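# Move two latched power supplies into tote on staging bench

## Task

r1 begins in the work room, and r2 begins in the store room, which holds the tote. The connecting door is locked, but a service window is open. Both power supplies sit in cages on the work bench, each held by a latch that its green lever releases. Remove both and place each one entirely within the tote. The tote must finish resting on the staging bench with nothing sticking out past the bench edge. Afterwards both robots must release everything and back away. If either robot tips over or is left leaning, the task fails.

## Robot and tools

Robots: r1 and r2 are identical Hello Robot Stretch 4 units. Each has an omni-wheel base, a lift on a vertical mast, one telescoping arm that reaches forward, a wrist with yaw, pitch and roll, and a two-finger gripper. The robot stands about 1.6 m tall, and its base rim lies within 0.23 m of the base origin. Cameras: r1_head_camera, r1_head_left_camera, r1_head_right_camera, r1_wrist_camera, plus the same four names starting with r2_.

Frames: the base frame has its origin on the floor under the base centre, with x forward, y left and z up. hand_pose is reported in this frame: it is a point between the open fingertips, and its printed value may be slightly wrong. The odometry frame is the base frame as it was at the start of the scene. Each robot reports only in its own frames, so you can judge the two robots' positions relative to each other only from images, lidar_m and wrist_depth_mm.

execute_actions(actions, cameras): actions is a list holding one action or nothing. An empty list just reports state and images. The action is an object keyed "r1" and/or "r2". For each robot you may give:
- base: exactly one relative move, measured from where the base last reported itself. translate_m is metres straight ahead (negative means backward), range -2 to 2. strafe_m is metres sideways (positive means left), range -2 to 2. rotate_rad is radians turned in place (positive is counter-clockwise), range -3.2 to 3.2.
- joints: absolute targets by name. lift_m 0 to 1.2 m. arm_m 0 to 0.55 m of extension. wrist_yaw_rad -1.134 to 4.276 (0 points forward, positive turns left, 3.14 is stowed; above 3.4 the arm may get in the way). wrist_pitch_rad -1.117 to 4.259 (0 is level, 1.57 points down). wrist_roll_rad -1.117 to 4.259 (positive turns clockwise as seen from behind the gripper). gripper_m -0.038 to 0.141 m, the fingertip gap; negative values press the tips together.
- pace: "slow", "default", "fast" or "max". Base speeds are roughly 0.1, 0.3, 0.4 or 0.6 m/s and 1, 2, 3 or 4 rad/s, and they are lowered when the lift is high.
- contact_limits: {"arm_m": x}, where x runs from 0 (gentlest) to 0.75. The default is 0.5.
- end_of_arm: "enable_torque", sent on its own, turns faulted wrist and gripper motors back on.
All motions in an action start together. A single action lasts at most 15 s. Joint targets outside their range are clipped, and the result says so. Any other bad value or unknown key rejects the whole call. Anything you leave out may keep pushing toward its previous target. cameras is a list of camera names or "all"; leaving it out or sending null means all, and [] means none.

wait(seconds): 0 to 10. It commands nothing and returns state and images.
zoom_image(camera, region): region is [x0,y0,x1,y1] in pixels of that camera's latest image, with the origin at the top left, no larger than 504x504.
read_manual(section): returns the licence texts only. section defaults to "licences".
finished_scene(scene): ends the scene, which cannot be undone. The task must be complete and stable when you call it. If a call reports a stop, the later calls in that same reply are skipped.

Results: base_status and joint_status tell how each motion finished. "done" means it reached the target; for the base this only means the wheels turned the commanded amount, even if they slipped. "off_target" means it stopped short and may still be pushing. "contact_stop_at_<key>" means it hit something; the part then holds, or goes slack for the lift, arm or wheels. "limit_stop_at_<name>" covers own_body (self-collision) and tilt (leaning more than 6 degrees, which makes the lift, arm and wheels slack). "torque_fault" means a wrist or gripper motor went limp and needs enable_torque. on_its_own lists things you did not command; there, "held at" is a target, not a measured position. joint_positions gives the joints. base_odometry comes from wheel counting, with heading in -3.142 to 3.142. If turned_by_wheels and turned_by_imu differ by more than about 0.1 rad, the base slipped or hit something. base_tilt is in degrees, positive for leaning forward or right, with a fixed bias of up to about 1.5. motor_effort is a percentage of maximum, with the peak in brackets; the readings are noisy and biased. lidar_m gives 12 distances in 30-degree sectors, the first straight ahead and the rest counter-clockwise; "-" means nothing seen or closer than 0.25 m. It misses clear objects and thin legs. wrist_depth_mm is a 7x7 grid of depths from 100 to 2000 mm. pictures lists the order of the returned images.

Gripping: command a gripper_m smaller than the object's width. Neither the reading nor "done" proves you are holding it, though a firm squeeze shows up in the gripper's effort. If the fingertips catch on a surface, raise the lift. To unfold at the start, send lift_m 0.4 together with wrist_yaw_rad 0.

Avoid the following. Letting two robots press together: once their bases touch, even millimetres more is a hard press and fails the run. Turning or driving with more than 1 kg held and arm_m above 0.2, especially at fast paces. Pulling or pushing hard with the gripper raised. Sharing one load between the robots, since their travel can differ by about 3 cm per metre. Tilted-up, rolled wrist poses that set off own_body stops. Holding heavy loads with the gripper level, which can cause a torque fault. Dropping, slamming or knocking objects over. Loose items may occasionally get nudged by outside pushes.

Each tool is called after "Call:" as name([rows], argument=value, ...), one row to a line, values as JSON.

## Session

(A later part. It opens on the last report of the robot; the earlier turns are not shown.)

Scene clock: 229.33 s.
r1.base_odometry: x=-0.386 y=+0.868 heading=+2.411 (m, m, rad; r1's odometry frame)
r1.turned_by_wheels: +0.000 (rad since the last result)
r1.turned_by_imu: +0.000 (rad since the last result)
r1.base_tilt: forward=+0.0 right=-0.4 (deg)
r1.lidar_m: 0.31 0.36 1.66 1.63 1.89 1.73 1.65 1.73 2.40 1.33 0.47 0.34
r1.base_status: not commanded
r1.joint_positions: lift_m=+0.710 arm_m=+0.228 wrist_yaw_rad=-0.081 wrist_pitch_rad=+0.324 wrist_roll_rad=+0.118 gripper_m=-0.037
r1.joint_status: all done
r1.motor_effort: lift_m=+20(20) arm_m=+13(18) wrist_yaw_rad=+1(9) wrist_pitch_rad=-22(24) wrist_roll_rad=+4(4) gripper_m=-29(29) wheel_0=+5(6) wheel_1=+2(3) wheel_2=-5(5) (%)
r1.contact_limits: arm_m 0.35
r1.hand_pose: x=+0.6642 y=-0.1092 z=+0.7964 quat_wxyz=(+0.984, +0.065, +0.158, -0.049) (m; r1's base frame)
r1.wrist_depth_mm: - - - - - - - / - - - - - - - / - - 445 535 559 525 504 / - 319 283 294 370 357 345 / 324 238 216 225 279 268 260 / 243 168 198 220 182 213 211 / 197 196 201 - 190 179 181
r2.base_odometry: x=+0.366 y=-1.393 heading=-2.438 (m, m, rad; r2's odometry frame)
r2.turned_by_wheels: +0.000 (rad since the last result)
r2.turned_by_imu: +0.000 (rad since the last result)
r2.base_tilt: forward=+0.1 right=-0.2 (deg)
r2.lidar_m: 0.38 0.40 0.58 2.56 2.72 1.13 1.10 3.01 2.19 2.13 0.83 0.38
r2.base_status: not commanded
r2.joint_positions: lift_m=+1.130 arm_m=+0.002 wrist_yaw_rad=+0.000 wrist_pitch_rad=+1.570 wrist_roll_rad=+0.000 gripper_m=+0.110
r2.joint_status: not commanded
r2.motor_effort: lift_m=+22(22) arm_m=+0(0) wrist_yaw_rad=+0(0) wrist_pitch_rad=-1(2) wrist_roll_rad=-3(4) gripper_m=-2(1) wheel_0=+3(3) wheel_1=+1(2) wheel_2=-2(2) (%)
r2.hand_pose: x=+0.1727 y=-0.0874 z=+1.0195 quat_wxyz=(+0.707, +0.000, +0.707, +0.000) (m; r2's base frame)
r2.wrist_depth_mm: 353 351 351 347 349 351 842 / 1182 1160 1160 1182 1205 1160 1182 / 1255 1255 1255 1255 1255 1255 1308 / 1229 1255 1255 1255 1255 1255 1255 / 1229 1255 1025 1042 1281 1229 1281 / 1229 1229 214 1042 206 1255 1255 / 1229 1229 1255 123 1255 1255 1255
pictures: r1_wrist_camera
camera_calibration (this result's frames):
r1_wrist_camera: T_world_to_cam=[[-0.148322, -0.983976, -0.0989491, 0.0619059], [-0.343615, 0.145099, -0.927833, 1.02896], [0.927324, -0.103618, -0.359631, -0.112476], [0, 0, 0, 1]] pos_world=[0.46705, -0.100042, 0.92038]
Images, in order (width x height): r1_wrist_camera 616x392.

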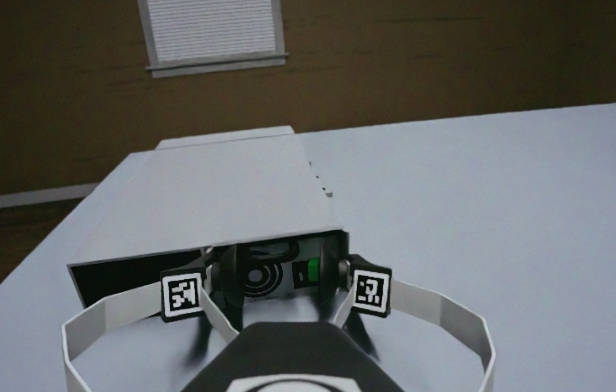

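Call:
execute_actions([
  {"r1":{"base":{"strafe_m":-0.006},"joints":{"arm_m":0.223},"pace":"slow"}},
], cameras=["r1_wrist_camera"])

Call:
zoom_image(camera="r1_wrist_camera", region=[180, 200, 420, 340])

Scene clock: 230.23 s.
r1.base_odometry: x=-0.382 y=+0.872 heading=+2.412 (m, m, rad; r1's odometry frame)
r1.turned_by_wheels: +0.001 (rad since the last result)
r1.turned_by_imu: +0.001 (rad since the last result)
r1.base_tilt: forward=+0.0 right=-0.3 (deg)
r1.lidar_m: 0.31 0.36 1.68 1.63 1.86 1.70 1.65 1.73 2.39 1.33 0.49 0.34
r1.base_status: done
r1.joint_positions: lift_m=+0.710 arm_m=+0.225 wrist_yaw_rad=-0.072 wrist_pitch_rad=+0.323 wrist_roll_rad=+0.118 gripper_m=-0.037
r1.joint_status: all done
r1.on_its_own: wrist_yaw_rad is at rest, and its effort (-25) is outside its rest range (-13 to +13)
r1.motor_effort: lift_m=+20(21) arm_m=-10(12) wrist_yaw_rad=-25(26) wrist_pitch_rad=-20(23) wrist_roll_rad=+3(4) gripper_m=-31(32) wheel_0=+7(7) wheel_1=+2(3) wheel_2=+3(5) (%)
r1.hand_pose: x=+0.6623 y=-0.1068 z=+0.7967 quat_wxyz=(+0.984, +0.064, +0.158, -0.045) (m; r1's base frame)
r1.wrist_depth_mm: - - - - - - - / - - - - - - - / - - 445 535 559 525 508 / - 324 286 294 370 359 345 / 325 239 220 225 279 271 263 / 244 167 200 221 183 212 211 / 198 196 200 - 189 179 180
r2.base_odometry: x=+0.366 y=-1.393 heading=-2.438 (m, m, rad; r2's odometry frame)
r2.turned_by_wheels: +0.000 (rad since the last result)
r2.turned_by_imu: +0.000 (rad since the last result)
r2.base_tilt: forward=+0.1 right=-0.2 (deg)
r2.lidar_m: 0.37 0.38 0.56 2.55 2.71 1.12 1.07 2.99 2.21 2.14 0.87 0.40
r2.base_status: not commanded
r2.joint_positions: lift_m=+1.130 arm_m=+0.002 wrist_yaw_rad=+0.000 wrist_pitch_rad=+1.570 wrist_roll_rad=+0.000 gripper_m=+0.110
r2.joint_status: not commanded
r2.motor_effort: lift_m=+22(22) arm_m=-1(1) wrist_yaw_rad=+0(0) wrist_pitch_rad=-1(1) wrist_roll_rad=-3(3) gripper_m=+0(1) wheel_0=+3(3) wheel_1=+2(2) wheel_2=-2(2) (%)
r2.hand_pose: x=+0.1727 y=-0.0874 z=+1.0195 quat_wxyz=(+0.707, +0.000, +0.707, +0.000) (m; r2's base frame)
r2.wrist_depth_mm: 353 351 349 349 349 351 831 / 1160 1182 1182 1182 1182 1182 1160 / 1229 1255 1255 1255 1255 1308 1281 / 1255 1255 1255 1255 1281 1281 1255 / 1255 1229 1025 1025 1255 1255 1281 / 1229 1255 214 1025 204 1255 1281 / 1229 1229 1229 124 1255 1255 1281
pictures: r1_wrist_camera
camera_calibration (this result's frames):
r1_wrist_camera: T_world_to_cam=[[-0.139364, -0.985279, -0.0990114, 0.0579678], [-0.3439, 0.141921, -0.928219, 1.02837], [0.928607, -0.09531, -0.358616, -0.111077], [0, 0, 0, 1]] pos_world=[0.464884, -0.0994201, 0.920463]
Images, in order (width x height): r1_wrist_camera 616x392.

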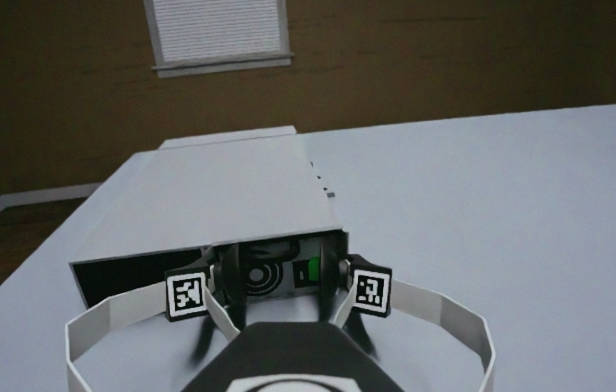

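Region (180, 200, 420, 340) of r1_wrist_camera's 616x392 image, scaled by 2.100; it fills the top 294 rows of this view, and the rest is white.

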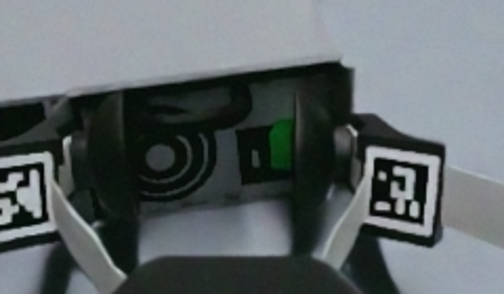

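Call:
execute_actions([
  {"r1":{"base":{"strafe_m":-0.003},"joints":{"arm_m":0.219},"pace":"slow"}},
], cameras=["r1_wrist_camera"])

Call:
zoom_image(camera="r1_wrist_camera", region=[180, 200, 420, 340])

Scene clock: 231.03 s.
r1.base_odometry: x=-0.381 y=+0.875 heading=+2.413 (m, m, rad; r1's odometry frame)
r1.turned_by_wheels: +0.001 (rad since the last result)
r1.turned_by_imu: +0.001 (rad since the last result)
r1.base_tilt: forward=+0.0 right=-0.4 (deg)
r1.lidar_m: 0.30 0.33 1.71 1.63 1.91 1.72 1.64 1.74 2.41 1.34 0.46 0.33
r1.base_status: done
r1.joint_positions: lift_m=+0.710 arm_m=+0.221 wrist_yaw_rad=-0.066 wrist_pitch_rad=+0.321 wrist_roll_rad=+0.118 gripper_m=-0.037
r1.joint_status: all done
r1.on_its_own: wrist_yaw_rad is at rest, and its effort (-43) is outside its rest range (-13 to +13)
r1.motor_effort: lift_m=+20(20) arm_m=-13(17) wrist_yaw_rad=-43(41) wrist_pitch_rad=-15(20) wrist_roll_rad=+3(5) gripper_m=-34(34) wheel_0=+7(7) wheel_1=+1(0) wheel_2=+8(8) (%)
r1.hand_pose: x=+0.6597 y=-0.1052 z=+0.7972 quat_wxyz=(+0.985, +0.064, +0.157, -0.042) (m; r1's base frame)
r1.wrist_depth_mm: - - - - - - - / - - - - - - - / - - 452 539 559 530 512 / - 325 287 294 375 359 345 / 329 242 224 228 281 270 264 / 248 163 196 222 185 213 211 / 198 198 202 - 191 180 181
r2.base_odometry: x=+0.366 y=-1.393 heading=-2.438 (m, m, rad; r2's odometry frame)
r2.turned_by_wheels: +0.000 (rad since the last result)
r2.turned_by_imu: +0.000 (rad since the last result)
r2.base_tilt: forward=+0.1 right=-0.2 (deg)
r2.lidar_m: 0.37 0.39 0.58 2.58 2.70 1.11 1.09 3.03 2.22 2.12 0.84 0.39
r2.base_status: not commanded
r2.joint_positions: lift_m=+1.130 arm_m=+0.002 wrist_yaw_rad=+0.000 wrist_pitch_rad=+1.570 wrist_roll_rad=+0.000 gripper_m=+0.110
r2.joint_status: not commanded
r2.motor_effort: lift_m=+22(22) arm_m=+0(0) wrist_yaw_rad=+0(0) wrist_pitch_rad=-1(1) wrist_roll_rad=-1(4) gripper_m=-2(1) wheel_0=+3(3) wheel_1=+2(2) wheel_2=-2(2) (%)
r2.hand_pose: x=+0.1727 y=-0.0874 z=+1.0195 quat_wxyz=(+0.707, +0.000, +0.707, +0.000) (m; r2's base frame)
r2.wrist_depth_mm: 353 351 349 351 349 353 842 / 1182 1160 1160 1160 1205 1182 1182 / 1255 1255 1255 1281 1255 1281 1281 / 1229 1229 1255 1255 1229 1255 1281 / 1255 1255 1025 1042 1255 1281 1281 / 1255 1255 214 1042 205 1255 1255 / 1255 1255 1229 124 1255 1229 1255
pictures: r1_wrist_camera
camera_calibration (this result's frames):
r1_wrist_camera: T_world_to_cam=[[-0.133309, -0.986104, -0.0991307, 0.0552266], [-0.343126, 0.13976, -0.928833, 1.02745], [0.929781, -0.0898078, -0.35699, -0.109836], [0, 0, 0, 1]] pos_world=[0.462031, -0.0990013, 0.920595]
Images, in order (width x height): r1_wrist_camera 616x392.

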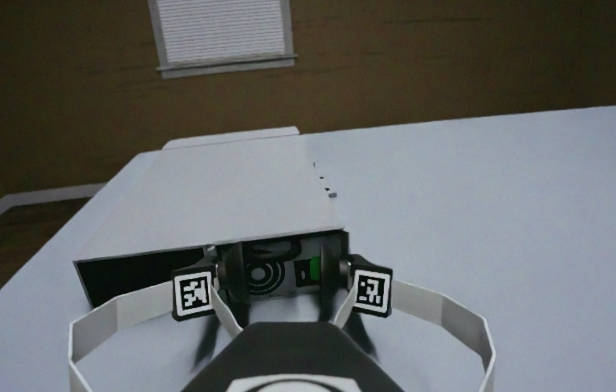

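Region (180, 200, 420, 340) of r1_wrist_camera's 616x392 image, scaled by 2.100; it fills the top 294 rows of this view, and the rest is white.

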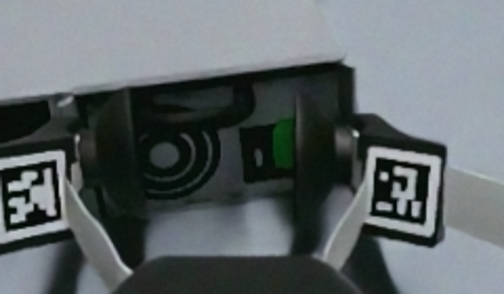

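Call:
execute_actions([
  {"r1":{"joints":{"arm_m":0.216},"pace":"slow"}},
], cameras=["r1_wrist_camera"])

Call:
zoom_image(camera="r1_wrist_camera", region=[180, 200, 420, 340])

Scene clock: 231.83 s.
r1.base_odometry: x=-0.381 y=+0.875 heading=+2.414 (m, m, rad; r1's odometry frame)
r1.turned_by_wheels: +0.001 (rad since the last result)
r1.turned_by_imu: +0.001 (rad since the last result)
r1.base_tilt: forward=-0.1 right=-0.4 (deg)
r1.lidar_m: 0.30 0.36 1.69 1.65 1.89 1.71 1.65 1.71 2.39 1.32 0.48 0.36
r1.base_status: not commanded
r1.joint_positions: lift_m=+0.710 arm_m=+0.218 wrist_yaw_rad=-0.063 wrist_pitch_rad=+0.320 wrist_roll_rad=+0.119 gripper_m=-0.037
r1.joint_status: all done
r1.on_its_own: wrist_yaw_rad is at rest, and its effort (-51) is outside its rest range (-13 to +13)
r1.motor_effort: lift_m=+20(20) arm_m=-11(15) wrist_yaw_rad=-51(49) wrist_pitch_rad=-14(15) wrist_roll_rad=+0(3) gripper_m=-29(35) wheel_0=+10(10) wheel_1=+3(3) wheel_2=+9(9) (%)
r1.hand_pose: x=+0.6565 y=-0.1045 z=+0.7973 quat_wxyz=(+0.985, +0.064, +0.157, -0.041) (m; r1's base frame)
r1.wrist_depth_mm: - - - - - - - / - - - - - - - / - - 452 535 564 525 508 / - 355 289 283 375 357 345 / 342 245 226 228 281 272 260 / 248 167 194 219 181 215 211 / 200 196 202 - 190 177 181
r2.base_odometry: x=+0.366 y=-1.393 heading=-2.438 (m, m, rad; r2's odometry frame)
r2.turned_by_wheels: +0.000 (rad since the last result)
r2.turned_by_imu: +0.000 (rad since the last result)
r2.base_tilt: forward=+0.1 right=-0.2 (deg)
r2.lidar_m: 0.37 0.40 0.57 2.59 2.69 1.13 1.07 3.03 2.19 2.14 0.85 0.41
r2.base_status: not commanded
r2.joint_positions: lift_m=+1.130 arm_m=+0.002 wrist_yaw_rad=+0.000 wrist_pitch_rad=+1.570 wrist_roll_rad=+0.000 gripper_m=+0.110
r2.joint_status: not commanded
r2.motor_effort: lift_m=+22(22) arm_m=-1(0) wrist_yaw_rad=+0(0) wrist_pitch_rad=-1(1) wrist_roll_rad=-2(3) gripper_m=-1(1) wheel_0=+3(3) wheel_1=+2(1) wheel_2=-2(2) (%)
r2.hand_pose: x=+0.1727 y=-0.0874 z=+1.0195 quat_wxyz=(+0.707, +0.000, +0.707, +0.000) (m; r2's base frame)
r2.wrist_depth_mm: 353 353 351 349 349 353 842 / 1182 1160 1160 1160 1182 1182 1160 / 1229 1255 1255 1255 1255 1281 1281 / 1255 1255 1229 1255 1281 1255 1255 / 1229 1229 1042 1025 1255 1255 1281 / 1255 1229 214 1025 205 1255 1255 / 1255 1229 1229 124 1229 1281 1281
pictures: r1_wrist_camera
camera_calibration (this result's frames):
r1_wrist_camera: T_world_to_cam=[[-0.131017, -0.986312, -0.10012, 0.0547675], [-0.343121, 0.139863, -0.92882, 1.02635], [0.930109, -0.0873374, -0.356748, -0.106985], [0, 0, 0, 1]] pos_world=[0.458845, -0.0988741, 0.920611]
Images, in order (width x height): r1_wrist_camera 616x392.

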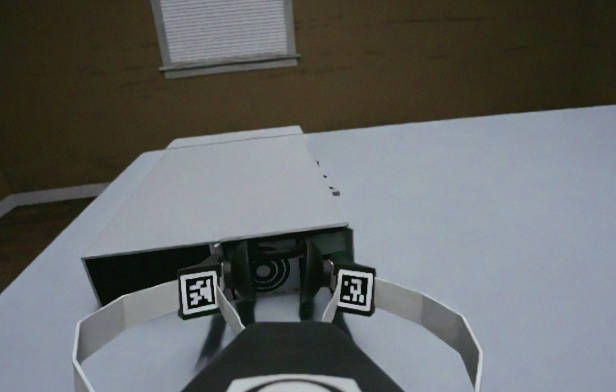

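Region (180, 200, 420, 340) of r1_wrist_camera's 616x392 image, scaled by 2.100; it fills the top 294 rows of this view, and the rest is white.

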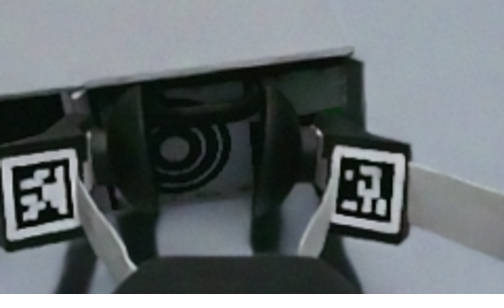

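Call:
execute_actions([
  {"r1":{"base":{"strafe_m":0.012},"joints":{"arm_m":0.17,"gripper_m":0.058}}},
], cameras=[])

Call:
execute_actions([
  {"r1":{"base":{"rotate_rad":-1.54},"joints":{"arm_m":0.0,"lift_m":0.76,"wrist_yaw_rad":0,"wrist_roll_rad":0.1,"wrist_pitch_rad":0.3},"pace":"fast"}},
], cameras=["r1_head_camera"])

Scene clock: 234.93 s.
r1.base_odometry: x=-0.389 y=+0.866 heading=+2.414 (m, m, rad; r1's odometry frame)
r1.turned_by_wheels: +0.000 (rad since the last result)
r1.turned_by_imu: +0.000 (rad since the last result)
r1.base_tilt: forward=+0.0 right=-0.4 (deg)
r1.lidar_m: 0.32 0.38 1.68 1.63 1.88 1.72 1.66 1.75 2.42 1.35 0.50 0.34
r1.base_status: done
r1.joint_positions: lift_m=+0.710 arm_m=+0.172 wrist_yaw_rad=-0.080 wrist_pitch_rad=+0.318 wrist_roll_rad=+0.120 gripper_m=+0.058
r1.joint_status: all done
r1.motor_effort: lift_m=+20(21) arm_m=-9(13) wrist_yaw_rad=-2(52) wrist_pitch_rad=-7(22) wrist_roll_rad=+0(1) gripper_m=-1(29) wheel_0=+0(9) wheel_1=-2(12) wheel_2=-1(12) (%)
r1.hand_pose: x=+0.6086 y=-0.1091 z=+0.7979 quat_wxyz=(+0.984, +0.065, +0.156, -0.049) (m; r1's base frame)
r1.wrist_depth_mm: - - - - - - - / - - - - - - - / - - 477 559 591 549 521 / - 368 301 301 382 368 351 / 345 301 277 285 285 276 268 / 251 245 199 225 210 220 215 / 206 200 205 - 193 180 183
r2.base_odometry: x=+0.366 y=-1.393 heading=-2.438 (m, m, rad; r2's odometry frame)
r2.turned_by_wheels: +0.000 (rad since the last result)
r2.turned_by_imu: +0.001 (rad since the last result)
r2.base_tilt: forward=+0.1 right=-0.2 (deg)
r2.lidar_m: 0.38 0.39 0.54 2.56 2.72 1.10 1.07 3.01 2.22 2.14 0.86 0.41
r2.base_status: not commanded
r2.joint_positions: lift_m=+1.130 arm_m=+0.002 wrist_yaw_rad=+0.000 wrist_pitch_rad=+1.570 wrist_roll_rad=+0.000 gripper_m=+0.110
r2.joint_status: not commanded
r2.motor_effort: lift_m=+22(22) arm_m=+0(1) wrist_yaw_rad=+0(0) wrist_pitch_rad=-1(0) wrist_roll_rad=-2(2) gripper_m=-1(2) wheel_0=+3(3) wheel_1=+1(2) wheel_2=-2(2) (%)
r2.hand_pose: x=+0.1727 y=-0.0874 z=+1.0195 quat_wxyz=(+0.707, +0.000, +0.707, +0.000) (m; r2's base frame)
r2.wrist_depth_mm: 355 351 349 351 351 353 831 / 1160 1160 1182 1182 1182 1182 1182 / 1255 1229 1229 1255 1281 1281 1281 / 1255 1255 1255 1255 1255 1255 1281 / 1255 1229 1042 1060 1281 1255 1255 / 1205 1229 214 1042 204 1255 1308 / 1229 1229 1229 124 1255 1255 1255
pictures: none
No camera images: the call's "cameras" was empty. Leave "cameras" out to get every camera's image.

Scene clock: 236.80 s.
r1.base_odometry: x=-0.389 y=+0.866 heading=+0.874 (m, m, rad; r1's odometry frame)
r1.turned_by_wheels: -1.540 (rad since the last result)
r1.turned_by_imu: -1.559 (rad since the last result)
r1.base_tilt: forward=-0.1 right=-0.3 (deg)
r1.lidar_m: 1.17 0.46 0.33 0.32 0.34 1.68 1.66 1.91 1.71 1.65 1.74 2.45
r1.base_status: done
r1.joint_positions: lift_m=+0.760 arm_m=+0.002 wrist_yaw_rad=+0.000 wrist_pitch_rad=+0.302 wrist_roll_rad=+0.100 gripper_m=+0.058
r1.joint_status: all done
r1.motor_effort: lift_m=+22(25) arm_m=-9(8) wrist_yaw_rad=-1(0) wrist_pitch_rad=-7(9) wrist_roll_rad=-3(3) gripper_m=-4(2) wheel_0=+1(6) wheel_1=+1(8) wheel_2=+0(7) (%)
r1.hand_pose: x=+0.4488 y=-0.0875 z=+0.8522 quat_wxyz=(+0.987, +0.050, +0.150, -0.008) (m; r1's base frame)
r1.wrist_depth_mm: 1983 - - - - - - / - - - - - - - / 917 1098 - - - - - / 676 1160 - - - - - / 1229 1863 1808 1808 1808 1756 1708 / 1537 1464 198 1430 1336 1366 1397 / 1255 1229 1255 - 1205 1160 1160
r2.base_odometry: x=+0.366 y=-1.393 heading=-2.438 (m, m, rad; r2's odometry frame)
r2.turned_by_wheels: +0.000 (rad since the last result)
r2.turned_by_imu: +0.000 (rad since the last result)
r2.base_tilt: forward=+0.2 right=-0.2 (deg)
r2.lidar_m: 0.39 0.41 0.57 2.55 2.71 1.16 1.06 3.01 2.21 2.12 0.87 0.40
r2.base_status: not commanded
r2.joint_positions: lift_m=+1.130 arm_m=+0.002 wrist_yaw_rad=+0.000 wrist_pitch_rad=+1.570 wrist_roll_rad=+0.000 gripper_m=+0.110
r2.joint_status: not commanded
r2.motor_effort: lift_m=+22(22) arm_m=-1(1) wrist_yaw_rad=+1(0) wrist_pitch_rad=-1(1) wrist_roll_rad=-1(4) gripper_m=-1(0) wheel_0=+3(3) wheel_1=+2(2) wheel_2=-2(2) (%)
r2.hand_pose: x=+0.1727 y=-0.0874 z=+1.0195 quat_wxyz=(+0.707, +0.000, +0.707, +0.000) (m; r2's base frame)
r2.wrist_depth_mm: 355 351 349 349 349 351 831 / 1160 1160 1160 1182 1160 1182 1205 / 1229 1255 1255 1255 1255 1308 1281 / 1229 1255 1255 1281 1281 1255 1281 / 1255 1255 1025 1025 1255 1281 1281 / 1229 1229 213 1042 205 1281 1281 / 1229 1229 1255 124 1229 1281 1255
pictures: r1_head_camera
Images, in order (width x height): r1_head_camera 420x560.

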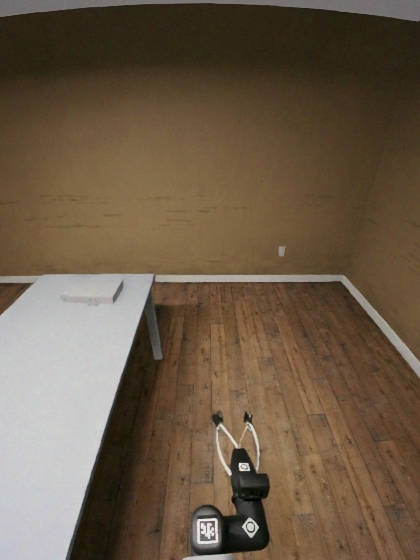

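Call:
execute_actions([
  {"r1":{"base":{"translate_m":1.68},"joints":{"lift_m":0.4},"pace":"max"}},
], cameras=[])

Scene clock: 242.30 s.
r1.base_odometry: x=+0.690 y=+2.154 heading=+0.874 (m, m, rad; r1's odometry frame)
r1.turned_by_wheels: +0.000 (rad since the last result)
r1.turned_by_imu: +0.003 (rad since the last result)
r1.base_tilt: forward=-0.1 right=-0.4 (deg)
r1.lidar_m: 0.78 0.85 1.19 0.99 0.38 0.37 1.33 2.38 1.77 1.73 1.09 0.81
r1.base_status: done
r1.joint_positions: lift_m=+0.400 arm_m=+0.002 wrist_yaw_rad=+0.000 wrist_pitch_rad=+0.302 wrist_roll_rad=+0.100 gripper_m=+0.058
r1.joint_status: all done
r1.motor_effort: lift_m=+19(19) arm_m=-9(9) wrist_yaw_rad=-3(2) wrist_pitch_rad=-7(6) wrist_roll_rad=+0(2) gripper_m=-2(4) wheel_0=-1(6) wheel_1=-1(4) wheel_2=+0(11) (%)
r1.hand_pose: x=+0.4488 y=-0.0874 z=+0.4925 quat_wxyz=(+0.987, +0.050, +0.150, -0.007) (m; r1's base frame)
r1.wrist_depth_mm: 492 492 492 496 500 504 504 / 521 521 521 530 525 525 535 / 539 544 554 554 564 564 564 / 580 574 585 591 591 591 597 / 615 621 597 621 621 634 640 / 661 654 199 647 654 676 691 / 683 699 683 - 699 699 699
r2.base_odometry: x=+0.366 y=-1.393 heading=-2.438 (m, m, rad; r2's odometry frame)
r2.turned_by_wheels: +0.000 (rad since the last result)
r2.turned_by_imu: +0.001 (rad since the last result)
r2.base_tilt: forward=+0.2 right=-0.3 (deg)
r2.lidar_m: 0.37 0.39 0.57 2.57 2.72 1.14 1.06 3.02 2.20 2.12 0.87 0.43
r2.base_status: not commanded
r2.joint_positions: lift_m=+1.130 arm_m=+0.002 wrist_yaw_rad=+0.000 wrist_pitch_rad=+1.570 wrist_roll_rad=+0.000 gripper_m=+0.110
r2.joint_status: not commanded
r2.motor_effort: lift_m=+22(22) arm_m=-1(1) wrist_yaw_rad=+0(0) wrist_pitch_rad=-1(1) wrist_roll_rad=-2(2) gripper_m=-1(1) wheel_0=+3(3) wheel_1=+2(2) wheel_2=-2(2) (%)
r2.hand_pose: x=+0.1727 y=-0.0874 z=+1.0195 quat_wxyz=(+0.707, +0.000, +0.707, +0.000) (m; r2's base frame)
r2.wrist_depth_mm: 353 351 349 349 351 353 842 / 1182 1182 1160 1160 1182 1182 1182 / 1229 1255 1255 1255 1255 1255 1281 / 1255 1255 1281 1255 1255 1255 1281 / 1229 1255 1042 1042 1255 1255 1281 / 1229 1255 214 1008 206 1255 1281 / 1229 1229 1255 124 1255 1229 1281
pictures: none
No camera images: the call's "cameras" was empty. Leave "cameras" out to get every camera's image.

Call:
execute_actions([
  {"r1":{"base":{"strafe_m":1.42},"pace":"max"}},
], cameras=[])

Call:
execute_actions([
  {"r1":{"base":{"translate_m":-0.42},"joints":{"lift_m":0.76},"pace":"max"}},
], cameras=[])

Scene clock: 246.47 s.
r1.base_odometry: x=-0.399 y=+3.066 heading=+0.874 (m, m, rad; r1's odometry frame)
r1.turned_by_wheels: +0.000 (rad since the last result)
r1.turned_by_imu: -0.002 (rad since the last result)
r1.base_tilt: forward=-0.1 right=-0.4 (deg)
r1.lidar_m: 0.81 0.90 1.28 1.60 1.66 2.37 1.37 0.49 0.46 1.01 1.16 0.87
r1.base_status: done
r1.joint_positions: lift_m=+0.400 arm_m=+0.002 wrist_yaw_rad=+0.000 wrist_pitch_rad=+0.302 wrist_roll_rad=+0.100 gripper_m=+0.058
r1.joint_status: not commanded
r1.motor_effort: lift_m=+19(19) arm_m=-9(9) wrist_yaw_rad=-2(0) wrist_pitch_rad=-7(7) wrist_roll_rad=+0(2) gripper_m=-2(3) wheel_0=+1(12) wheel_1=+2(12) wheel_2=+0(1) (%)
r1.hand_pose: x=+0.4488 y=-0.0874 z=+0.4924 quat_wxyz=(+0.987, +0.050, +0.150, -0.008) (m; r1's base frame)
r1.wrist_depth_mm: 539 535 549 554 544 559 559 / 569 564 580 580 580 585 585 / 591 609 609 609 609 615 621 / 627 634 640 647 647 654 661 / 683 676 668 683 676 699 707 / 715 707 198 699 723 741 732 / 750 759 750 - 759 732 723
r2.base_odometry: x=+0.366 y=-1.393 heading=-2.438 (m, m, rad; r2's odometry frame)
r2.turned_by_wheels: +0.000 (rad since the last result)
r2.turned_by_imu: +0.001 (rad since the last result)
r2.base_tilt: forward=+0.1 right=-0.2 (deg)
r2.lidar_m: 0.38 0.40 0.56 2.57 2.73 1.12 1.10 3.01 2.22 2.13 0.87 0.41
r2.base_status: not commanded
r2.joint_positions: lift_m=+1.130 arm_m=+0.002 wrist_yaw_rad=+0.000 wrist_pitch_rad=+1.570 wrist_roll_rad=+0.000 gripper_m=+0.110
r2.joint_status: not commanded
r2.motor_effort: lift_m=+22(22) arm_m=-1(1) wrist_yaw_rad=+0(0) wrist_pitch_rad=-1(2) wrist_roll_rad=-1(2) gripper_m=-1(0) wheel_0=+3(3) wheel_1=+2(2) wheel_2=-2(2) (%)
r2.hand_pose: x=+0.1727 y=-0.0874 z=+1.0195 quat_wxyz=(+0.707, +0.000, +0.707, +0.000) (m; r2's base frame)
r2.wrist_depth_mm: 353 353 351 351 349 351 842 / 1160 1160 1182 1182 1182 1205 1182 / 1255 1229 1255 1281 1281 1255 1281 / 1229 1255 1255 1255 1255 1255 1255 / 1229 1229 1042 1025 1255 1255 1255 / 1229 1229 213 1060 205 1255 1255 / 1229 1229 1229 124 1255 1255 1255
pictures: none
No camera images: the call's "cameras" was empty. Leave "cameras" out to get every camera's image.

Scene clock: 248.77 s.
r1.base_odometry: x=-0.669 y=+2.744 heading=+0.874 (m, m, rad; r1's odometry frame)
r1.turned_by_wheels: +0.000 (rad since the last result)
r1.turned_by_imu: +0.000 (rad since the last result)
r1.base_tilt: forward=-0.1 right=-0.4 (deg)
r1.lidar_m: 1.25 1.35 1.65 1.62 1.72 2.39 1.37 0.50 0.33 0.35 0.38 1.31
r1.base_status: done
r1.joint_positions: lift_m=+0.760 arm_m=+0.002 wrist_yaw_rad=+0.000 wrist_pitch_rad=+0.302 wrist_roll_rad=+0.100 gripper_m=+0.058
r1.joint_status: all done
r1.motor_effort: lift_m=+21(24) arm_m=-8(8) wrist_yaw_rad=+0(0) wrist_pitch_rad=-6(8) wrist_roll_rad=-2(0) gripper_m=-1(4) wheel_0=+2(4) wheel_1=+1(5) wheel_2=+0(11) (%)
r1.hand_pose: x=+0.4487 y=-0.0875 z=+0.8523 quat_wxyz=(+0.987, +0.050, +0.150, -0.008) (m; r1's base frame)
r1.wrist_depth_mm: 917 904 904 917 931 946 931 / 960 976 991 976 991 1008 1008 / 991 991 1008 1008 1025 1060 1042 / 1042 1078 1078 1078 1078 1098 1138 / 1160 1160 1118 1160 1138 1138 1182 / 1205 1205 198 1182 1205 1255 1255 / 1229 1281 1255 - 1205 1182 1160
r2.base_odometry: x=+0.366 y=-1.393 heading=-2.438 (m, m, rad; r2's odometry frame)
r2.turned_by_wheels: +0.000 (rad since the last result)
r2.turned_by_imu: +0.001 (rad since the last result)
r2.base_tilt: forward=+0.2 right=-0.2 (deg)
r2.lidar_m: 0.37 0.40 0.54 2.58 2.72 1.14 1.06 3.00 2.20 2.11 0.87 0.40
r2.base_status: not commanded
r2.joint_positions: lift_m=+1.130 arm_m=+0.002 wrist_yaw_rad=+0.000 wrist_pitch_rad=+1.570 wrist_roll_rad=+0.000 gripper_m=+0.110
r2.joint_status: not commanded
r2.motor_effort: lift_m=+22(22) arm_m=+0(0) wrist_yaw_rad=+0(0) wrist_pitch_rad=-1(1) wrist_roll_rad=-3(2) gripper_m=+0(1) wheel_0=+3(3) wheel_1=+1(1) wheel_2=-2(2) (%)
r2.hand_pose: x=+0.1727 y=-0.0874 z=+1.0195 quat_wxyz=(+0.707, +0.000, +0.707, +0.000) (m; r2's base frame)
r2.wrist_depth_mm: 353 351 351 349 351 351 842 / 1182 1182 1182 1182 1160 1182 1182 / 1229 1255 1255 1255 1281 1255 1281 / 1255 1255 1255 1255 1281 1255 1308 / 1229 1255 1025 1042 1255 1255 1255 / 1255 1229 214 1025 206 1255 1255 / 1229 1255 1229 124 1229 1255 1255
pictures: none
No camera images: the call's "cameras" was empty. Leave "cameras" out to get every camera's image.

Call:
execute_actions([
  {"r1":{"base":{"rotate_rad":-1.63},"joints":{"arm_m":0.12,"wrist_roll_rad":0.0},"pace":"fast"}},
], cameras=["r1_head_camera","r1_wrist_camera"])

Scene clock: 250.83 s.
r1.base_odometry: x=-0.669 y=+2.744 heading=-0.756 (m, m, rad; r1's odometry frame)
r1.turned_by_wheels: -1.630 (rad since the last result)
r1.turned_by_imu: -1.650 (rad since the last result)
r1.base_tilt: forward=-0.1 right=-0.3 (deg)
r1.lidar_m: 0.35 0.38 1.32 1.24 1.31 1.69 1.62 1.67 2.24 2.85 0.51 0.39
r1.base_status: done
r1.joint_positions: lift_m=+0.760 arm_m=+0.119 wrist_yaw_rad=+0.000 wrist_pitch_rad=+0.302 wrist_roll_rad=+0.000 gripper_m=+0.058
r1.joint_status: all done
r1.motor_effort: lift_m=+21(22) arm_m=+8(9) wrist_yaw_rad=-2(4) wrist_pitch_rad=-6(7) wrist_roll_rad=+1(5) gripper_m=-2(1) wheel_0=+0(5) wheel_1=-1(8) wheel_2=+0(7) (%)
r1.hand_pose: x=+0.5649 y=-0.0875 z=+0.8523 quat_wxyz=(+0.989, +0.000, +0.150, +0.000) (m; r1's base frame)
r1.wrist_depth_mm: - - - - - - - / - - - - - - - / - - - - - - - / - 535 430 512 580 597 597 / 389 370 347 387 415 418 424 / 303 303 198 307 296 324 327 / 253 254 266 - 273 264 273
r2.base_odometry: x=+0.366 y=-1.393 heading=-2.438 (m, m, rad; r2's odometry frame)
r2.turned_by_wheels: +0.000 (rad since the last result)
r2.turned_by_imu: +0.001 (rad since the last result)
r2.base_tilt: forward=+0.1 right=-0.2 (deg)
r2.lidar_m: 0.37 0.39 0.56 2.56 2.76 1.15 1.09 3.01 2.21 2.12 0.89 0.41
r2.base_status: not commanded
r2.joint_positions: lift_m=+1.130 arm_m=+0.002 wrist_yaw_rad=+0.000 wrist_pitch_rad=+1.570 wrist_roll_rad=+0.000 gripper_m=+0.110
r2.joint_status: not commanded
r2.motor_effort: lift_m=+22(22) arm_m=+0(1) wrist_yaw_rad=+0(0) wrist_pitch_rad=-1(1) wrist_roll_rad=-3(2) gripper_m=-1(1) wheel_0=+3(3) wheel_1=+2(2) wheel_2=-1(2) (%)
r2.hand_pose: x=+0.1727 y=-0.0874 z=+1.0195 quat_wxyz=(+0.707, +0.000, +0.707, +0.000) (m; r2's base frame)
r2.wrist_depth_mm: 353 351 349 347 351 353 842 / 1182 1160 1160 1182 1182 1182 1160 / 1229 1229 1255 1255 1255 1281 1255 / 1255 1229 1229 1255 1255 1281 1255 / 1255 1229 1042 1025 1255 1255 1281 / 1229 1229 214 1042 205 1281 1255 / 1229 1229 1229 124 1229 1255 1255
pictures: r1_head_camera, r1_wrist_camera
camera_calibration (this result's frames):
r1_wrist_camera: T_world_to_cam=[[-0.0314018, -0.999435, 0.0120108, -0.0878722], [-0.336141, -0.000756932, -0.941811, 1.03843], [0.941288, -0.0336119, -0.335927, -0.0199853], [0, 0, 0, 1]] pos_world=[0.365111, -0.0877083, 0.972346]
Images, in order (width x height): r1_head_camera 420x560, r1_wrist_camera 616x392.

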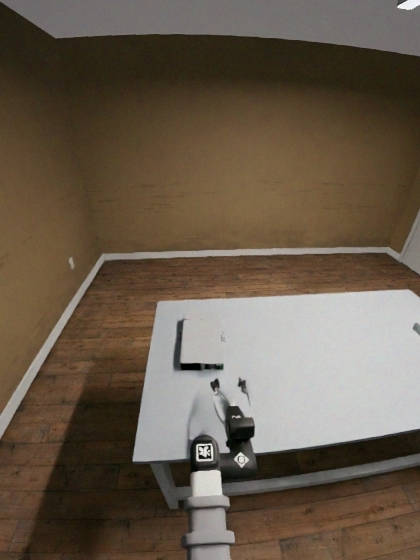

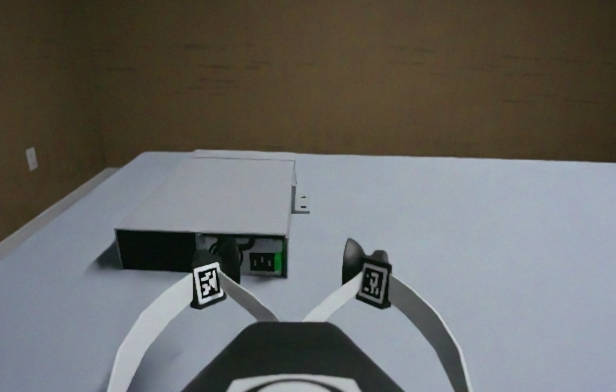

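Call:
execute_actions([
  {"r1":{"base":{"rotate_rad":-0.033},"joints":{"lift_m":0.708,"wrist_roll_rad":0.05}}},
], cameras=[])

Call:
execute_actions([
  {"r1":{"base":{"strafe_m":0.065},"joints":{"arm_m":0.2}}},
], cameras=["r1_wrist_camera"])

Scene clock: 252.27 s.
r1.base_odometry: x=-0.669 y=+2.744 heading=-0.789 (m, m, rad; r1's odometry frame)
r1.turned_by_wheels: -0.033 (rad since the last result)
r1.turned_by_imu: -0.033 (rad since the last result)
r1.base_tilt: forward=-0.1 right=-0.4 (deg)
r1.lidar_m: 0.37 0.36 1.32 1.26 1.31 1.73 1.61 1.68 2.15 2.85 0.55 0.39
r1.base_status: done
r1.joint_positions: lift_m=+0.708 arm_m=+0.119 wrist_yaw_rad=+0.000 wrist_pitch_rad=+0.302 wrist_roll_rad=+0.050 gripper_m=+0.058
r1.joint_status: all done
r1.motor_effort: lift_m=+17(19) arm_m=+8(8) wrist_yaw_rad=-1(2) wrist_pitch_rad=-7(6) wrist_roll_rad=-2(4) gripper_m=-3(5) wheel_0=+1(0) wheel_1=+1(2) wheel_2=-1(4) (%)
r1.hand_pose: x=+0.5649 y=-0.0875 z=+0.8006 quat_wxyz=(+0.988, +0.025, +0.150, -0.004) (m; r1's base frame)
r1.wrist_depth_mm: - - - - - - - / - - - - - - - / - 691 480 676 676 668 661 / 433 359 334 418 418 418 415 / 307 307 291 304 304 301 298 / 238 239 198 229 218 236 232 / 197 196 203 - 202 191 194
r2.base_odometry: x=+0.366 y=-1.393 heading=-2.438 (m, m, rad; r2's odometry frame)
r2.turned_by_wheels: +0.000 (rad since the last result)
r2.turned_by_imu: +0.000 (rad since the last result)
r2.base_tilt: forward=+0.1 right=-0.2 (deg)
r2.lidar_m: 0.37 0.37 0.56 2.56 2.72 1.12 1.07 3.01 2.19 2.13 0.85 0.39
r2.base_status: not commanded
r2.joint_positions: lift_m=+1.130 arm_m=+0.002 wrist_yaw_rad=+0.000 wrist_pitch_rad=+1.570 wrist_roll_rad=+0.000 gripper_m=+0.110
r2.joint_status: not commanded
r2.motor_effort: lift_m=+22(22) arm_m=+0(0) wrist_yaw_rad=+0(0) wrist_pitch_rad=-1(1) wrist_roll_rad=-2(0) gripper_m=-2(1) wheel_0=+3(3) wheel_1=+2(2) wheel_2=-2(2) (%)
r2.hand_pose: x=+0.1727 y=-0.0874 z=+1.0195 quat_wxyz=(+0.707, +0.000, +0.707, +0.000) (m; r2's base frame)
r2.wrist_depth_mm: 355 351 349 349 351 353 831 / 1160 1182 1160 1182 1182 1182 1182 / 1255 1229 1255 1281 1255 1255 1281 / 1255 1255 1255 1255 1281 1255 1281 / 1255 1229 1025 1060 1255 1255 1281 / 1229 1229 214 1042 206 1281 1281 / 1229 1255 1281 124 1255 1255 1255
pictures: none
No camera images: the call's "cameras" was empty. Leave "cameras" out to get every camera's image.

Scene clock: 253.50 s.
r1.base_odometry: x=-0.622 y=+2.790 heading=-0.789 (m, m, rad; r1's odometry frame)
r1.turned_by_wheels: +0.000 (rad since the last result)
r1.turned_by_imu: +0.000 (rad since the last result)
r1.base_tilt: forward=-0.1 right=-0.3 (deg)
r1.lidar_m: 0.36 0.36 1.26 1.19 1.25 1.65 1.61 1.68 2.15 2.93 0.54 0.39
r1.base_status: done
r1.joint_positions: lift_m=+0.708 arm_m=+0.198 wrist_yaw_rad=+0.000 wrist_pitch_rad=+0.302 wrist_roll_rad=+0.050 gripper_m=+0.058
r1.joint_status: all done
r1.motor_effort: lift_m=+17(17) arm_m=+9(8) wrist_yaw_rad=+0(2) wrist_pitch_rad=-6(7) wrist_roll_rad=+2(2) gripper_m=-2(2) wheel_0=+1(5) wheel_1=-2(9) wheel_2=+0(1) (%)
r1.hand_pose: x=+0.6448 y=-0.0874 z=+0.8006 quat_wxyz=(+0.988, +0.025, +0.150, -0.004) (m; r1's base frame)
r1.wrist_depth_mm: - - - - - - - / - - - - - - - / - - 480 591 668 668 668 / 1808 394 296 296 418 410 413 / 306 287 260 263 301 300 297 / 237 236 199 228 217 236 232 / 197 195 203 - 200 191 196
r2.base_odometry: x=+0.366 y=-1.393 heading=-2.438 (m, m, rad; r2's odometry frame)
r2.turned_by_wheels: +0.000 (rad since the last result)
r2.turned_by_imu: +0.000 (rad since the last result)
r2.base_tilt: forward=+0.1 right=-0.2 (deg)
r2.lidar_m: 0.38 0.40 0.58 2.58 2.72 1.13 1.08 2.99 2.19 2.12 0.87 0.40
r2.base_status: not commanded
r2.joint_positions: lift_m=+1.130 arm_m=+0.002 wrist_yaw_rad=+0.000 wrist_pitch_rad=+1.570 wrist_roll_rad=+0.000 gripper_m=+0.110
r2.joint_status: not commanded
r2.motor_effort: lift_m=+22(22) arm_m=+0(1) wrist_yaw_rad=+0(0) wrist_pitch_rad=-1(1) wrist_roll_rad=-2(3) gripper_m=-1(1) wheel_0=+3(3) wheel_1=+1(2) wheel_2=-2(2) (%)
r2.hand_pose: x=+0.1727 y=-0.0874 z=+1.0195 quat_wxyz=(+0.707, +0.000, +0.707, +0.000) (m; r2's base frame)
r2.wrist_depth_mm: 355 351 351 349 351 351 842 / 1182 1160 1160 1182 1182 1182 1205 / 1229 1229 1281 1255 1281 1281 1255 / 1255 1255 1255 1281 1281 1255 1281 / 1229 1229 1042 1042 1229 1255 1255 / 1229 1229 213 1025 205 1255 1255 / 1229 1229 1205 124 1229 1255 1255
pictures: r1_wrist_camera
camera_calibration (this result's frames):
r1_wrist_camera: T_world_to_cam=[[-0.0457429, -0.998338, -0.0350571, -0.0376259], [-0.335801, 0.0484188, -0.940688, 1.01981], [0.940822, -0.0312576, -0.337457, -0.11083], [0, 0, 0, 1]] pos_world=[0.445003, -0.0904057, 0.920605]
Images, in order (width x height): r1_wrist_camera 616x392.

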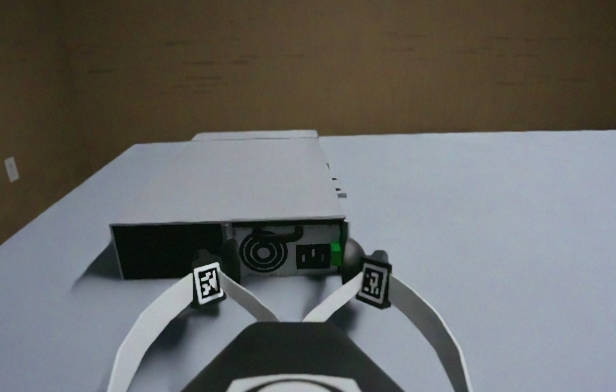

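Call:
execute_actions([
  {"r1":{"joints":{"arm_m":0.209,"wrist_roll_rad":0.1,"lift_m":0.709}}},
], cameras=[])

Call:
execute_actions([
  {"r1":{"joints":{"arm_m":0.216,"gripper_m":0.042},"pace":"slow","contact_limits":{"arm_m":0.35}}},
], cameras=[])

Call:
execute_actions([
  {"r1":{"base":{"strafe_m":0.003},"joints":{"arm_m":0.224,"gripper_m":0.025},"pace":"slow","contact_limits":{"arm_m":0.35}}},
], cameras=["r1_wrist_camera"])

Call:
zoom_image(camera="r1_wrist_camera", region=[180, 200, 420, 340])

Scene clock: 254.33 s.
r1.base_odometry: x=-0.622 y=+2.790 heading=-0.789 (m, m, rad; r1's odometry frame)
r1.turned_by_wheels: +0.000 (rad since the last result)
r1.turned_by_imu: +0.000 (rad since the last result)
r1.base_tilt: forward=+0.0 right=-0.4 (deg)
r1.lidar_m: 0.34 0.35 1.27 1.18 1.22 1.63 1.62 1.69 2.18 2.93 0.56 0.38
r1.base_status: not commanded
r1.joint_positions: lift_m=+0.709 arm_m=+0.207 wrist_yaw_rad=+0.000 wrist_pitch_rad=+0.302 wrist_roll_rad=+0.100 gripper_m=+0.058
r1.joint_status: all done
r1.motor_effort: lift_m=+23(23) arm_m=+9(10) wrist_yaw_rad=-2(1) wrist_pitch_rad=-6(6) wrist_roll_rad=+1(1) gripper_m=-1(3) wheel_0=+1(1) wheel_1=-2(2) wheel_2=+0(0) (%)
r1.hand_pose: x=+0.6538 y=-0.0874 z=+0.8012 quat_wxyz=(+0.987, +0.049, +0.150, -0.007) (m; r1's base frame)
r1.wrist_depth_mm: - - - - - - - / - - - - - - - / - - 500 580 627 603 580 / 1863 421 306 300 404 389 379 / 327 282 247 252 296 287 281 / 250 248 198 229 214 228 223 / 206 200 206 - 198 186 189
r2.base_odometry: x=+0.366 y=-1.393 heading=-2.438 (m, m, rad; r2's odometry frame)
r2.turned_by_wheels: +0.000 (rad since the last result)
r2.turned_by_imu: +0.000 (rad since the last result)
r2.base_tilt: forward=+0.1 right=-0.2 (deg)
r2.lidar_m: 0.37 0.41 0.56 2.55 2.74 1.11 1.08 3.01 2.18 2.13 0.87 0.39
r2.base_status: not commanded
r2.joint_positions: lift_m=+1.130 arm_m=+0.002 wrist_yaw_rad=+0.000 wrist_pitch_rad=+1.570 wrist_roll_rad=+0.000 gripper_m=+0.110
r2.joint_status: not commanded
r2.motor_effort: lift_m=+22(22) arm_m=+0(0) wrist_yaw_rad=+0(0) wrist_pitch_rad=-1(0) wrist_roll_rad=-2(3) gripper_m=-2(1) wheel_0=+3(3) wheel_1=+2(1) wheel_2=-2(2) (%)
r2.hand_pose: x=+0.1727 y=-0.0874 z=+1.0195 quat_wxyz=(+0.707, +0.000, +0.707, +0.000) (m; r2's base frame)
r2.wrist_depth_mm: 355 351 349 349 349 353 831 / 1205 1182 1160 1182 1182 1182 1182 / 1255 1255 1255 1255 1281 1255 1255 / 1229 1255 1229 1255 1281 1281 1281 / 1229 1229 1025 1042 1255 1281 1255 / 1229 1229 214 1025 206 1281 1255 / 1205 1229 1229 124 1255 1255 1255
pictures: none
No camera images: the call's "cameras" was empty. Leave "cameras" out to get every camera's image.

Scene clock: 255.37 s.
r1.base_odometry: x=-0.622 y=+2.790 heading=-0.789 (m, m, rad; r1's odometry frame)
r1.turned_by_wheels: +0.000 (rad since the last result)
r1.turned_by_imu: +0.000 (rad since the last result)
r1.base_tilt: forward=+0.0 right=-0.4 (deg)
r1.lidar_m: 0.34 0.36 1.26 1.18 1.23 1.62 1.62 1.67 2.15 2.93 0.58 0.37
r1.base_status: not commanded
r1.joint_positions: lift_m=+0.709 arm_m=+0.214 wrist_yaw_rad=-0.003 wrist_pitch_rad=+0.302 wrist_roll_rad=+0.100 gripper_m=+0.042
r1.joint_status: all done
r1.motor_effort: lift_m=+23(23) arm_m=+9(8) wrist_yaw_rad=+6(6) wrist_pitch_rad=-7(7) wrist_roll_rad=-1(1) gripper_m=-6(5) wheel_0=+1(1) wheel_1=-2(2) wheel_2=-1(1) (%)
r1.contact_limits: arm_m 0.35
r1.hand_pose: x=+0.6605 y=-0.0882 z=+0.8011 quat_wxyz=(+0.987, +0.049, +0.150, -0.009) (m; r1's base frame)
r1.wrist_depth_mm: - - - - - - - / - - - - - - - / - - 492 591 634 603 574 / 1983 418 304 298 404 389 382 / 325 281 242 245 296 286 278 / 250 246 198 228 198 227 221 / 205 200 206 - 196 186 189
r2.base_odometry: x=+0.366 y=-1.393 heading=-2.438 (m, m, rad; r2's odometry frame)
r2.turned_by_wheels: +0.000 (rad since the last result)
r2.turned_by_imu: +0.000 (rad since the last result)
r2.base_tilt: forward=+0.1 right=-0.2 (deg)
r2.lidar_m: 0.38 0.39 0.56 2.57 2.74 1.13 1.09 3.00 2.19 2.13 0.87 0.37
r2.base_status: not commanded
r2.joint_positions: lift_m=+1.130 arm_m=+0.002 wrist_yaw_rad=+0.000 wrist_pitch_rad=+1.570 wrist_roll_rad=+0.000 gripper_m=+0.110
r2.joint_status: not commanded
r2.motor_effort: lift_m=+22(22) arm_m=+0(0) wrist_yaw_rad=+0(0) wrist_pitch_rad=-1(1) wrist_roll_rad=-5(3) gripper_m=-2(0) wheel_0=+3(3) wheel_1=+1(2) wheel_2=-2(2) (%)
r2.hand_pose: x=+0.1727 y=-0.0874 z=+1.0195 quat_wxyz=(+0.707, +0.000, +0.707, +0.000) (m; r2's base frame)
r2.wrist_depth_mm: 355 351 349 349 351 353 831 / 1182 1182 1160 1182 1182 1205 1182 / 1229 1255 1255 1281 1281 1281 1281 / 1255 1229 1255 1255 1255 1255 1281 / 1255 1229 1042 1042 1255 1255 1255 / 1229 1229 214 1042 205 1281 1281 / 1205 1229 1229 124 1255 1255 1255
pictures: none
No camera images: the call's "cameras" was empty. Leave "cameras" out to get every camera's image.

Scene clock: 256.43 s.
r1.base_odometry: x=-0.620 y=+2.792 heading=-0.789 (m, m, rad; r1's odometry frame)
r1.turned_by_wheels: +0.000 (rad since the last result)
r1.turned_by_imu: +0.000 (rad since the last result)
r1.base_tilt: forward=-0.1 right=-0.3 (deg)
r1.lidar_m: 0.34 0.37 1.25 1.19 1.24 1.66 1.61 1.66 2.19 2.95 0.57 0.39
r1.base_status: done
r1.joint_positions: lift_m=+0.709 arm_m=+0.222 wrist_yaw_rad=-0.005 wrist_pitch_rad=+0.305 wrist_roll_rad=+0.100 gripper_m=+0.025
r1.joint_status: all done
r1.motor_effort: lift_m=+22(23) arm_m=+13(14) wrist_yaw_rad=+12(13) wrist_pitch_rad=-16(15) wrist_roll_rad=+0(1) gripper_m=-11(10) wheel_0=+0(3) wheel_1=+1(1) wheel_2=-5(5) (%)
r1.contact_limits: arm_m 0.35
r1.hand_pose: x=+0.6672 y=-0.0887 z=+0.8003 quat_wxyz=(+0.987, +0.050, +0.152, -0.010) (m; r1's base frame)
r1.wrist_depth_mm: - - - - - - - / - - - - - - - / - - 477 574 621 574 564 / 1983 410 300 290 397 382 370 / 320 277 238 238 290 283 276 / 249 235 191 228 189 224 220 / 204 198 204 - 195 185 187
r2.base_odometry: x=+0.366 y=-1.393 heading=-2.438 (m, m, rad; r2's odometry frame)
r2.turned_by_wheels: +0.000 (rad since the last result)
r2.turned_by_imu: +0.000 (rad since the last result)
r2.base_tilt: forward=+0.1 right=-0.3 (deg)
r2.lidar_m: 0.38 0.39 0.56 2.59 2.73 1.11 1.07 3.01 2.21 2.13 0.86 0.39
r2.base_status: not commanded
r2.joint_positions: lift_m=+1.130 arm_m=+0.002 wrist_yaw_rad=+0.000 wrist_pitch_rad=+1.570 wrist_roll_rad=+0.000 gripper_m=+0.110
r2.joint_status: not commanded
r2.motor_effort: lift_m=+22(22) arm_m=+0(0) wrist_yaw_rad=+0(0) wrist_pitch_rad=-1(1) wrist_roll_rad=-1(0) gripper_m=-1(0) wheel_0=+3(3) wheel_1=+2(2) wheel_2=-2(2) (%)
r2.hand_pose: x=+0.1727 y=-0.0874 z=+1.0195 quat_wxyz=(+0.707, +0.000, +0.707, +0.000) (m; r2's base frame)
r2.wrist_depth_mm: 355 351 349 349 349 353 842 / 1182 1182 1182 1182 1160 1182 1182 / 1229 1229 1255 1255 1229 1255 1281 / 1255 1255 1255 1255 1255 1255 1281 / 1229 1229 1042 1042 1255 1255 1255 / 1255 1255 214 1042 205 1281 1281 / 1229 1229 1255 124 1255 1255 1255
pictures: r1_wrist_camera
camera_calibration (this result's frames):
r1_wrist_camera: T_world_to_cam=[[-0.0656384, -0.994431, -0.0824476, 0.0136117], [-0.33746, 0.0998796, -0.936026, 1.02899], [0.939049, -0.0336165, -0.342137, -0.127335], [0, 0, 0, 1]] pos_world=[0.467711, -0.0935201, 0.92072]
Images, in order (width x height): r1_wrist_camera 616x392.

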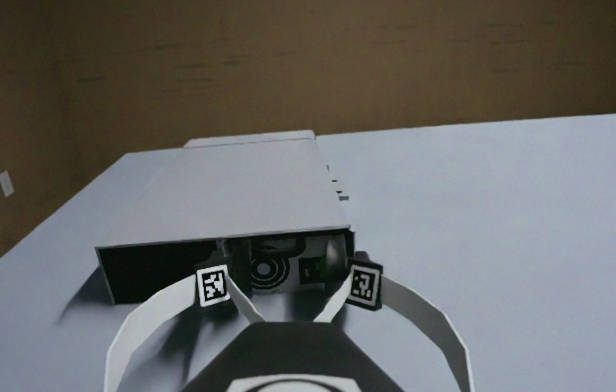

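Region (180, 200, 420, 340) of r1_wrist_camera's 616x392 image, scaled by 2.100; it fills the top 294 rows of this view, and the rest is white.

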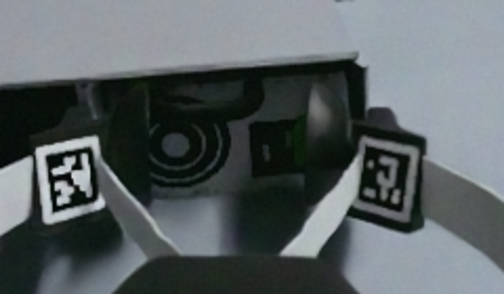

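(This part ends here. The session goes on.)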